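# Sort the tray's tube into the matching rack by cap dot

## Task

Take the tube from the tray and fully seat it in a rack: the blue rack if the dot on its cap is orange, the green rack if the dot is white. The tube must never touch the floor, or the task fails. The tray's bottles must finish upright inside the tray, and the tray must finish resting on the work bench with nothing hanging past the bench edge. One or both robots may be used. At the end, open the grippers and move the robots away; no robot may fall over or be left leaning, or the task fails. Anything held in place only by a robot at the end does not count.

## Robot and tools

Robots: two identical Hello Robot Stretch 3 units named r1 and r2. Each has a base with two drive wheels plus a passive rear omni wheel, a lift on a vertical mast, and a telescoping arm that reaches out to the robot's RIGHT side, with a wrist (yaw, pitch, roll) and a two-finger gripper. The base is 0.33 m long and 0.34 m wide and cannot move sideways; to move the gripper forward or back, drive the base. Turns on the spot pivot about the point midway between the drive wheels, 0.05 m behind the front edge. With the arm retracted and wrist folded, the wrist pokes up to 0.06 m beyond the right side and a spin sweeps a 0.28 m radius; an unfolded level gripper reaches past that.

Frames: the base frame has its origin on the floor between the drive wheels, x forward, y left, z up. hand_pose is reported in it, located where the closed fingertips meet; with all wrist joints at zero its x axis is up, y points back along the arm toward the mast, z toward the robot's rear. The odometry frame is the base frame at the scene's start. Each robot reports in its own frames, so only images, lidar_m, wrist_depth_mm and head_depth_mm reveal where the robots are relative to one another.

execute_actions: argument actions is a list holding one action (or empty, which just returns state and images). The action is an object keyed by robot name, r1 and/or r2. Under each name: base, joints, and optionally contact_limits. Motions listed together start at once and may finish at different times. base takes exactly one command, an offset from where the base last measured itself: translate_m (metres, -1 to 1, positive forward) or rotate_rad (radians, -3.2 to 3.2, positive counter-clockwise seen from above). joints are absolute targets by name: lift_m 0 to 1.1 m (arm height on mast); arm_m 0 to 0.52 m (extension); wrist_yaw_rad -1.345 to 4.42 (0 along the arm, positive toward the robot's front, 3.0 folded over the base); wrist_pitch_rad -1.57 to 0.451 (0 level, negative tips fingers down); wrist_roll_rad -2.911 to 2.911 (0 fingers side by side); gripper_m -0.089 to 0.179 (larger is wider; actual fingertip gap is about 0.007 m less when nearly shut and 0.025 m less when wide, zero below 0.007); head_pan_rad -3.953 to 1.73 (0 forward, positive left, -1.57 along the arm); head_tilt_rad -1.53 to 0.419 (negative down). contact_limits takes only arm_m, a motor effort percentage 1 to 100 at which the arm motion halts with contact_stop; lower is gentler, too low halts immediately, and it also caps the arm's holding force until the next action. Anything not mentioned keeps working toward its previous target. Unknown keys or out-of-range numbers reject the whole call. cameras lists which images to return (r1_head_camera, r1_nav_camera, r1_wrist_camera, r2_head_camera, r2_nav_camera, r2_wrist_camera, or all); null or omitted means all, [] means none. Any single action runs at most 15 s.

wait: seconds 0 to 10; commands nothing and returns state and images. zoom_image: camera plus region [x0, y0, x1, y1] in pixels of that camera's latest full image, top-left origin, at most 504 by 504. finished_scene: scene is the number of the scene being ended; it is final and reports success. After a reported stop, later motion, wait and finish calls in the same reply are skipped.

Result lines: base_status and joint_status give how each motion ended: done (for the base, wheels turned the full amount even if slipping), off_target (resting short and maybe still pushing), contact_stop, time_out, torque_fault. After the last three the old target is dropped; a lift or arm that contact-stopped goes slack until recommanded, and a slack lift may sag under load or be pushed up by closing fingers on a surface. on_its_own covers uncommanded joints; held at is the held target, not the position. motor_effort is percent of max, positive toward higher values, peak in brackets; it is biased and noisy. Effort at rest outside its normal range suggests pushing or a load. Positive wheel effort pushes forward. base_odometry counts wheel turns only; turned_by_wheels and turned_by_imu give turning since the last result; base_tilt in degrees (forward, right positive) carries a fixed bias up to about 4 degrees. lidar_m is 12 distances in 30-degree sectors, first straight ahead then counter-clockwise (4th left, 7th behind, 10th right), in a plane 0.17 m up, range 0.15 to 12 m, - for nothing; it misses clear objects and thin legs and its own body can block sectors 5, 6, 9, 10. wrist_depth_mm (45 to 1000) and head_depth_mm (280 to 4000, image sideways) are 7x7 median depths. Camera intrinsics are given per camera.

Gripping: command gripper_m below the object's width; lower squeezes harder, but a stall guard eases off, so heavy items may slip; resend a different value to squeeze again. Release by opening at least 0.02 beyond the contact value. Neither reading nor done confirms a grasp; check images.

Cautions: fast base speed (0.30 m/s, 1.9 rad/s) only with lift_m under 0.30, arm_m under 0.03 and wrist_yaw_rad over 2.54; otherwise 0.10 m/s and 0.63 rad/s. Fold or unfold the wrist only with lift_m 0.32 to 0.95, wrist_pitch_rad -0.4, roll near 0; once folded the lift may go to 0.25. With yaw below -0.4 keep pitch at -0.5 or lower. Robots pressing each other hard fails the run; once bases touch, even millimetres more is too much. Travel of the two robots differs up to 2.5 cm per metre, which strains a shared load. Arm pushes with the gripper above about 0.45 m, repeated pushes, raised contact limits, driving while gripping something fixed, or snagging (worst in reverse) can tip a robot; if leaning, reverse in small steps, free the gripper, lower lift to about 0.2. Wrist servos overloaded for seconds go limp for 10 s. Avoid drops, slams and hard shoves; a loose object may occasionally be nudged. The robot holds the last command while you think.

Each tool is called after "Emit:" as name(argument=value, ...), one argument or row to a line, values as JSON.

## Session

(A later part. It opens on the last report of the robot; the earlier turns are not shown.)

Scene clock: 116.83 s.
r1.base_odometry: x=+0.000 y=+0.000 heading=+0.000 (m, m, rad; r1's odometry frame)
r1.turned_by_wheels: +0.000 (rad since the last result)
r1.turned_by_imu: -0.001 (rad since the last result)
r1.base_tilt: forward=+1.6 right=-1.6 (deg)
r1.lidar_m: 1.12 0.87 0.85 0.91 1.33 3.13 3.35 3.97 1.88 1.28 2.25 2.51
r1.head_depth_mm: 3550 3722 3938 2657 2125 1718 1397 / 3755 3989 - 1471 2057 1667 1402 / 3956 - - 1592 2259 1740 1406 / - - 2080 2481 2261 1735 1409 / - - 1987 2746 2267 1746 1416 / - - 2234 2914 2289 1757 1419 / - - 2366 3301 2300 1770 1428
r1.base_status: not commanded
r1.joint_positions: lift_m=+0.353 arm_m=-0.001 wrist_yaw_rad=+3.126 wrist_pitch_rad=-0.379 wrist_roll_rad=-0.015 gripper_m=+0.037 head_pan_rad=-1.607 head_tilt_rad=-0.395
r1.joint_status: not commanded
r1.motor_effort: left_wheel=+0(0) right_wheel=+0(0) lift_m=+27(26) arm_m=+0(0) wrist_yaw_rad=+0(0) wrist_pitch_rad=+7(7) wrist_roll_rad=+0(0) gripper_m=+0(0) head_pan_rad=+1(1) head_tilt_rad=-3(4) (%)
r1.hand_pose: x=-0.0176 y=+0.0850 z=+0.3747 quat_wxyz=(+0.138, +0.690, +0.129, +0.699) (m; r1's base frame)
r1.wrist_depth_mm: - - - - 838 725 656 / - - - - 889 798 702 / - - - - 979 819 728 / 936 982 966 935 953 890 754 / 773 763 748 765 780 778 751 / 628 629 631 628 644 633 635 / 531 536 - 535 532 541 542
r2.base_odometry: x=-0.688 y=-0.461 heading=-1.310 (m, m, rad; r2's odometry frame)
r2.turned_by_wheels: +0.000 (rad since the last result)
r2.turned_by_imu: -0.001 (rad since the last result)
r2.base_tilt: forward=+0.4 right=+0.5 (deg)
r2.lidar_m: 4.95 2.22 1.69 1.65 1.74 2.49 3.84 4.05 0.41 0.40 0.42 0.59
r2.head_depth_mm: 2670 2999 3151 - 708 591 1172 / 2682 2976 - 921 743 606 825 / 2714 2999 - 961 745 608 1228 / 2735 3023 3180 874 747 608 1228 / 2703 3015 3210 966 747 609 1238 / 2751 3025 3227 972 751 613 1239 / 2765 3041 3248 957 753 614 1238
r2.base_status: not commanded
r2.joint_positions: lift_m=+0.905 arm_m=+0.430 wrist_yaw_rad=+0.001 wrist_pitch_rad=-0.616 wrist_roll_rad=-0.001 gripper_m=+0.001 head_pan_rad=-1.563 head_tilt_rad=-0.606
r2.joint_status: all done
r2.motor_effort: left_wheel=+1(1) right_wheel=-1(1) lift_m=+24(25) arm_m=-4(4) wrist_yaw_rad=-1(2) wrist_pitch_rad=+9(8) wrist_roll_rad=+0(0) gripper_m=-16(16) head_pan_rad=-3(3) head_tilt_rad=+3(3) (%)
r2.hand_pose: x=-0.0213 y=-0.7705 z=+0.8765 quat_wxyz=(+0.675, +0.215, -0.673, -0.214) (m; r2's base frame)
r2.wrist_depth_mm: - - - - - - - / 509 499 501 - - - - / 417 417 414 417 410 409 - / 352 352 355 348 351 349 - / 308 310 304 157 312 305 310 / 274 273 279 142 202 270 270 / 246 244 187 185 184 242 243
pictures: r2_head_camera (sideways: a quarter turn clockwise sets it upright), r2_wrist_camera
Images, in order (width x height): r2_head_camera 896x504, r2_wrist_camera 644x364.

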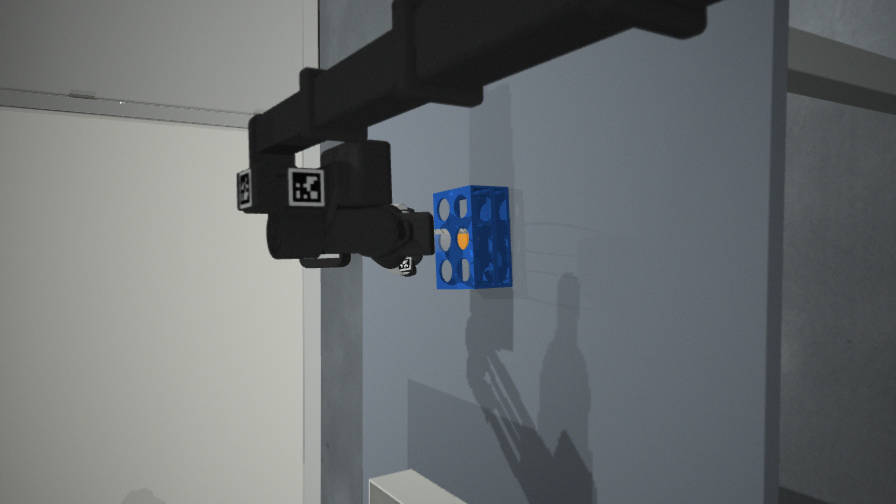

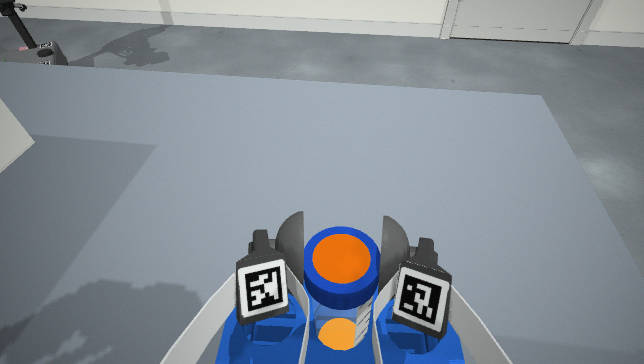

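Not yet bottomed; go a bit lower.

Emit:
execute_actions(
  actions=[
    {"r2":{"joints":{"lift_m":0.893}}},
  ],
  cameras=["r2_wrist_camera"],
)

Emit:
execute_actions(
  actions=[
    {"r2":{"joints":{"gripper_m":0.07}}},
  ],
  cameras=["r2_wrist_camera"],
)

Emit:
execute_actions(
  actions=[
    {"r2":{"joints":{"arm_m":0.25,"lift_m":0.905}}},
  ],
  cameras=["r2_wrist_camera","r2_head_camera"],
)

Scene clock: 122.50 s.
r1.base_odometry: x=+0.000 y=+0.000 heading=+0.000 (m, m, rad; r1's odometry frame)
r1.turned_by_wheels: +0.000 (rad since the last result)
r1.turned_by_imu: -0.001 (rad since the last result)
r1.base_tilt: forward=+1.6 right=-1.5 (deg)
r1.lidar_m: 1.12 0.87 0.85 0.91 1.32 3.12 3.35 3.96 1.88 1.27 2.25 2.50
r1.head_depth_mm: 3517 3719 3938 2664 2128 1713 1396 / 3723 3977 - 1471 2047 1663 1396 / 3944 - - 1593 2244 1725 1407 / - - 2075 2471 2263 1748 1407 / - - 1984 2740 2259 1749 1416 / - - 2242 2910 2281 1757 1420 / - - 2361 3288 2293 1763 1429
r1.base_status: not commanded
r1.joint_positions: lift_m=+0.353 arm_m=-0.001 wrist_yaw_rad=+3.126 wrist_pitch_rad=-0.379 wrist_roll_rad=-0.015 gripper_m=+0.037 head_pan_rad=-1.607 head_tilt_rad=-0.395
r1.joint_status: not commanded
r1.motor_effort: left_wheel=+0(0) right_wheel=-1(0) lift_m=+27(26) arm_m=+0(0) wrist_yaw_rad=+0(0) wrist_pitch_rad=+7(7) wrist_roll_rad=-1(0) gripper_m=+1(0) head_pan_rad=+1(1) head_tilt_rad=-4(3) (%)
r1.hand_pose: x=-0.0176 y=+0.0850 z=+0.3747 quat_wxyz=(+0.138, +0.690, +0.129, +0.699) (m; r1's base frame)
r1.wrist_depth_mm: - - - 992 860 733 656 / - - - - 917 798 688 / - - - - 956 822 734 / 954 939 957 965 960 890 785 / 757 755 763 757 776 744 762 / 635 625 647 619 644 628 632 / 524 536 - 555 538 540 532
r2.base_odometry: x=-0.688 y=-0.461 heading=-1.310 (m, m, rad; r2's odometry frame)
r2.turned_by_wheels: +0.000 (rad since the last result)
r2.turned_by_imu: -0.001 (rad since the last result)
r2.base_tilt: forward=+0.4 right=+0.5 (deg)
r2.lidar_m: 4.94 2.22 1.69 1.65 1.74 2.48 3.84 4.06 0.41 0.40 0.42 0.59
r2.head_depth_mm: 2650 2954 3151 - - 591 1175 / 2690 2969 - 922 744 606 826 / 2699 2995 - 920 745 607 1230 / 2717 3019 3215 843 745 610 1230 / 2741 3022 3228 970 749 612 1233 / 2752 3060 3223 976 752 612 1231 / 2761 3033 3248 959 755 613 1240
r2.base_status: not commanded
r2.joint_positions: lift_m=+0.894 arm_m=+0.430 wrist_yaw_rad=+0.001 wrist_pitch_rad=-0.570 wrist_roll_rad=-0.001 gripper_m=+0.001 head_pan_rad=-1.563 head_tilt_rad=-0.606
r2.joint_status: all done
r2.motor_effort: left_wheel=+1(1) right_wheel=-1(1) lift_m=+15(22) arm_m=-3(4) wrist_yaw_rad=-1(2) wrist_pitch_rad=-17(18) wrist_roll_rad=+0(0) gripper_m=-16(16) head_pan_rad=-3(3) head_tilt_rad=+4(4) (%)
r2.hand_pose: x=-0.0213 y=-0.7780 z=+0.8740 quat_wxyz=(+0.679, +0.199, -0.678, -0.199) (m; r2's base frame)
r2.wrist_depth_mm: - - - - - - - / - - - - - - - / 435 441 436 433 432 437 - / 366 362 362 361 361 364 - / 314 313 312 158 319 308 319 / 273 273 281 141 201 272 272 / 244 245 201 203 213 243 242
pictures: r2_wrist_camera
Images, in order (width x height): r2_wrist_camera 644x364.

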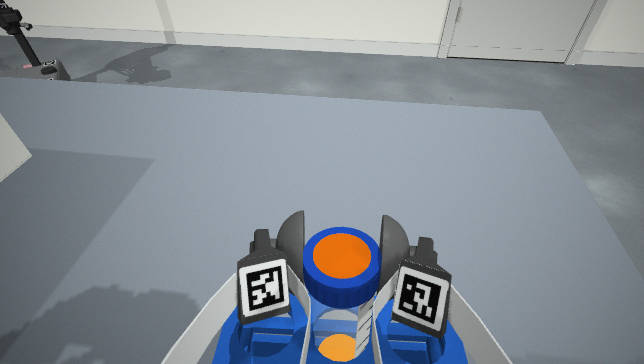

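Scene clock: 123.70 s.
r1.base_odometry: x=+0.000 y=+0.000 heading=+0.000 (m, m, rad; r1's odometry frame)
r1.turned_by_wheels: +0.000 (rad since the last result)
r1.turned_by_imu: +0.000 (rad since the last result)
r1.base_tilt: forward=+1.7 right=-1.4 (deg)
r1.lidar_m: 1.12 0.87 0.85 0.91 1.32 3.14 3.35 3.95 1.88 1.28 2.25 2.51
r1.head_depth_mm: 3515 3758 3943 2637 2130 1716 1401 / 3744 3998 - 1472 2082 1656 1404 / 3972 - - 1591 2247 1739 1411 / - - 2089 2483 2258 1741 1412 / - - 1988 2754 2267 1746 1417 / - - 2222 2917 2298 1753 1417 / - - 2380 3294 2299 1762 1429
r1.base_status: not commanded
r1.joint_positions: lift_m=+0.353 arm_m=-0.001 wrist_yaw_rad=+3.126 wrist_pitch_rad=-0.379 wrist_roll_rad=-0.015 gripper_m=+0.037 head_pan_rad=-1.607 head_tilt_rad=-0.395
r1.joint_status: not commanded
r1.motor_effort: left_wheel=+0(0) right_wheel=-1(1) lift_m=+26(27) arm_m=+0(0) wrist_yaw_rad=+0(0) wrist_pitch_rad=+7(7) wrist_roll_rad=+0(0) gripper_m=+0(0) head_pan_rad=+1(1) head_tilt_rad=-3(3) (%)
r1.hand_pose: x=-0.0176 y=+0.0850 z=+0.3747 quat_wxyz=(+0.138, +0.690, +0.129, +0.699) (m; r1's base frame)
r1.wrist_depth_mm: - - - 962 859 747 646 / - - - - 890 784 701 / - - - - 966 832 739 / 956 930 960 979 971 873 769 / 771 763 744 754 767 756 756 / 626 626 643 637 654 624 622 / 539 527 - 554 530 533 531
r2.base_odometry: x=-0.688 y=-0.461 heading=-1.310 (m, m, rad; r2's odometry frame)
r2.turned_by_wheels: +0.000 (rad since the last result)
r2.turned_by_imu: +0.000 (rad since the last result)
r2.base_tilt: forward=+0.4 right=+0.5 (deg)
r2.lidar_m: 4.95 2.23 1.69 1.65 1.74 2.48 3.86 4.08 0.41 0.40 0.42 0.60
r2.head_depth_mm: 2690 2975 3175 - - 591 1175 / 2692 2993 - 921 744 606 823 / 2723 3022 - 925 743 609 1227 / 2721 3020 3227 868 746 609 1233 / 2712 3034 3208 969 748 610 1233 / 2761 3004 3259 975 751 613 1238 / 2751 3043 3250 959 753 613 1240
r2.base_status: not commanded
r2.joint_positions: lift_m=+0.893 arm_m=+0.430 wrist_yaw_rad=+0.001 wrist_pitch_rad=-0.611 wrist_roll_rad=-0.001 gripper_m=+0.070 head_pan_rad=-1.563 head_tilt_rad=-0.606
r2.joint_status: all done
r2.motor_effort: left_wheel=+1(2) right_wheel=-1(0) lift_m=+23(23) arm_m=-3(3) wrist_yaw_rad=-1(1) wrist_pitch_rad=+5(19) wrist_roll_rad=+0(0) gripper_m=+0(84) head_pan_rad=-3(3) head_tilt_rad=+4(3) (%)
r2.hand_pose: x=-0.0213 y=-0.7713 z=+0.8655 quat_wxyz=(+0.675, +0.213, -0.674, -0.212) (m; r2's base frame)
r2.wrist_depth_mm: - - - - - - - / 482 490 481 487 - - - / 399 400 397 402 393 394 - / 339 338 338 337 334 334 356 / 297 295 302 148 299 293 290 / 262 261 - 135 193 258 258 / 236 234 211 174 174 229 232
pictures: r2_wrist_camera
Images, in order (width x height): r2_wrist_camera 644x364.

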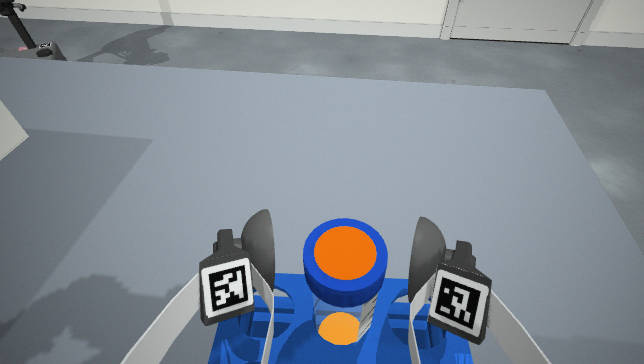

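Scene clock: 126.27 s.
r1.base_odometry: x=+0.000 y=+0.000 heading=+0.000 (m, m, rad; r1's odometry frame)
r1.turned_by_wheels: +0.000 (rad since the last result)
r1.turned_by_imu: -0.001 (rad since the last result)
r1.base_tilt: forward=+1.7 right=-1.5 (deg)
r1.lidar_m: 1.12 0.87 0.85 0.91 1.32 3.12 3.34 3.94 1.88 1.27 2.25 2.51
r1.head_depth_mm: 3524 3783 3927 2655 2146 1720 1398 / 3719 3968 - 1476 2058 1659 1397 / 3974 - - 1589 2235 1733 1401 / - - 2083 2476 2268 1731 1416 / - - 1998 2742 2279 1747 1414 / - - 2316 2909 2274 1749 1422 / - - 2371 3335 2295 1769 1430
r1.base_status: not commanded
r1.joint_positions: lift_m=+0.353 arm_m=-0.001 wrist_yaw_rad=+3.126 wrist_pitch_rad=-0.379 wrist_roll_rad=-0.015 gripper_m=+0.037 head_pan_rad=-1.607 head_tilt_rad=-0.395
r1.joint_status: not commanded
r1.motor_effort: left_wheel=+0(0) right_wheel=-1(1) lift_m=+27(27) arm_m=+0(0) wrist_yaw_rad=+0(2) wrist_pitch_rad=+7(7) wrist_roll_rad=-1(0) gripper_m=+0(0) head_pan_rad=+1(2) head_tilt_rad=-3(3) (%)
r1.hand_pose: x=-0.0176 y=+0.0850 z=+0.3747 quat_wxyz=(+0.138, +0.690, +0.129, +0.699) (m; r1's base frame)
r1.wrist_depth_mm: - - - - 842 739 653 / - - - - 922 782 688 / - - - - 978 818 718 / 981 931 956 958 967 854 772 / 755 741 760 749 764 754 744 / 619 636 635 624 640 627 635 / 539 537 - 557 534 533 532
r2.base_odometry: x=-0.688 y=-0.461 heading=-1.310 (m, m, rad; r2's odometry frame)
r2.turned_by_wheels: +0.000 (rad since the last result)
r2.turned_by_imu: +0.000 (rad since the last result)
r2.base_tilt: forward=+0.4 right=+0.5 (deg)
r2.lidar_m: 4.96 2.21 1.69 1.65 1.74 2.49 3.84 4.05 0.41 0.40 0.42 0.60
r2.head_depth_mm: 2698 2967 3172 - - 606 1176 / 2712 2996 3230 - 741 606 825 / 2695 2994 3253 - 722 609 1235 / 2745 2991 3215 - 723 610 1232 / 2751 3042 3238 971 749 611 1237 / 2745 3032 3214 970 751 612 1237 / 2747 3049 3294 958 754 614 1235
r2.base_status: not commanded
r2.joint_positions: lift_m=+0.905 arm_m=+0.250 wrist_yaw_rad=+0.001 wrist_pitch_rad=-0.612 wrist_roll_rad=-0.001 gripper_m=+0.070 head_pan_rad=-1.563 head_tilt_rad=-0.606
r2.joint_status: all done
r2.motor_effort: left_wheel=+1(1) right_wheel=-1(1) lift_m=+49(53) arm_m=-4(7) wrist_yaw_rad=-2(1) wrist_pitch_rad=+6(6) wrist_roll_rad=+0(0) gripper_m=+0(0) head_pan_rad=-3(3) head_tilt_rad=+3(3) (%)
r2.hand_pose: x=-0.0213 y=-0.5912 z=+0.8764 quat_wxyz=(+0.675, +0.214, -0.673, -0.213) (m; r2's base frame)
r2.wrist_depth_mm: 499 652 - - - - - / 433 509 502 480 502 525 - / 405 418 418 327 398 412 - / 354 360 354 301 333 350 - / 311 310 317 309 309 305 312 / 274 274 - 271 272 270 270 / 246 246 244 244 243 240 243
pictures: r2_head_camera (sideways: a quarter turn clockwise sets it upright), r2_wrist_camera
Images, in order (width x height): r2_head_camera 896x504, r2_wrist_camera 644x364.

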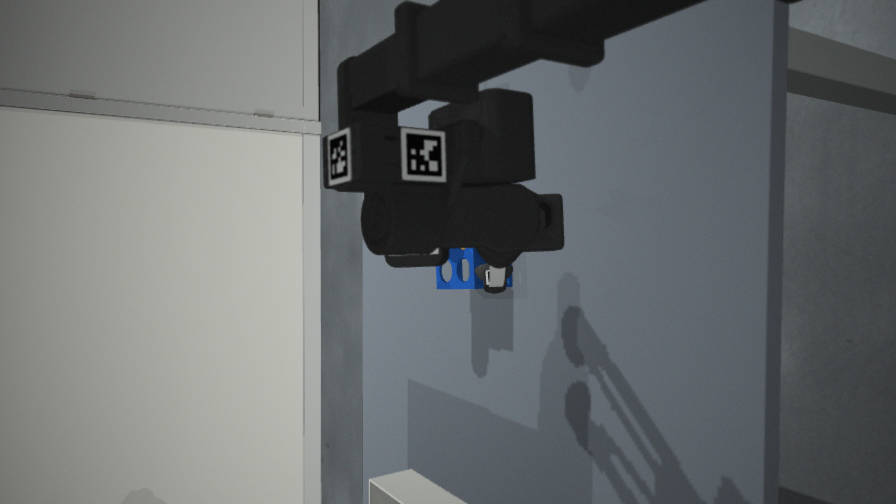

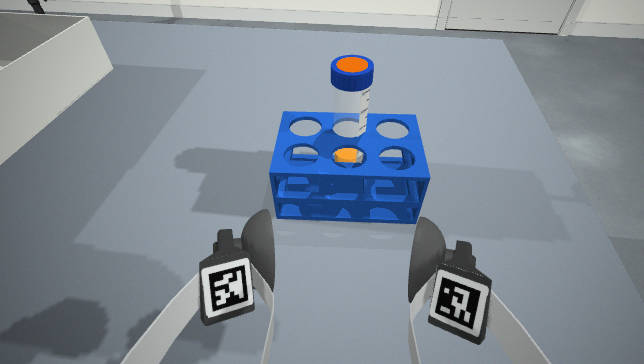

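Emit:
finished_scene(
  scene=1,
)

The scene is finished: the task was done.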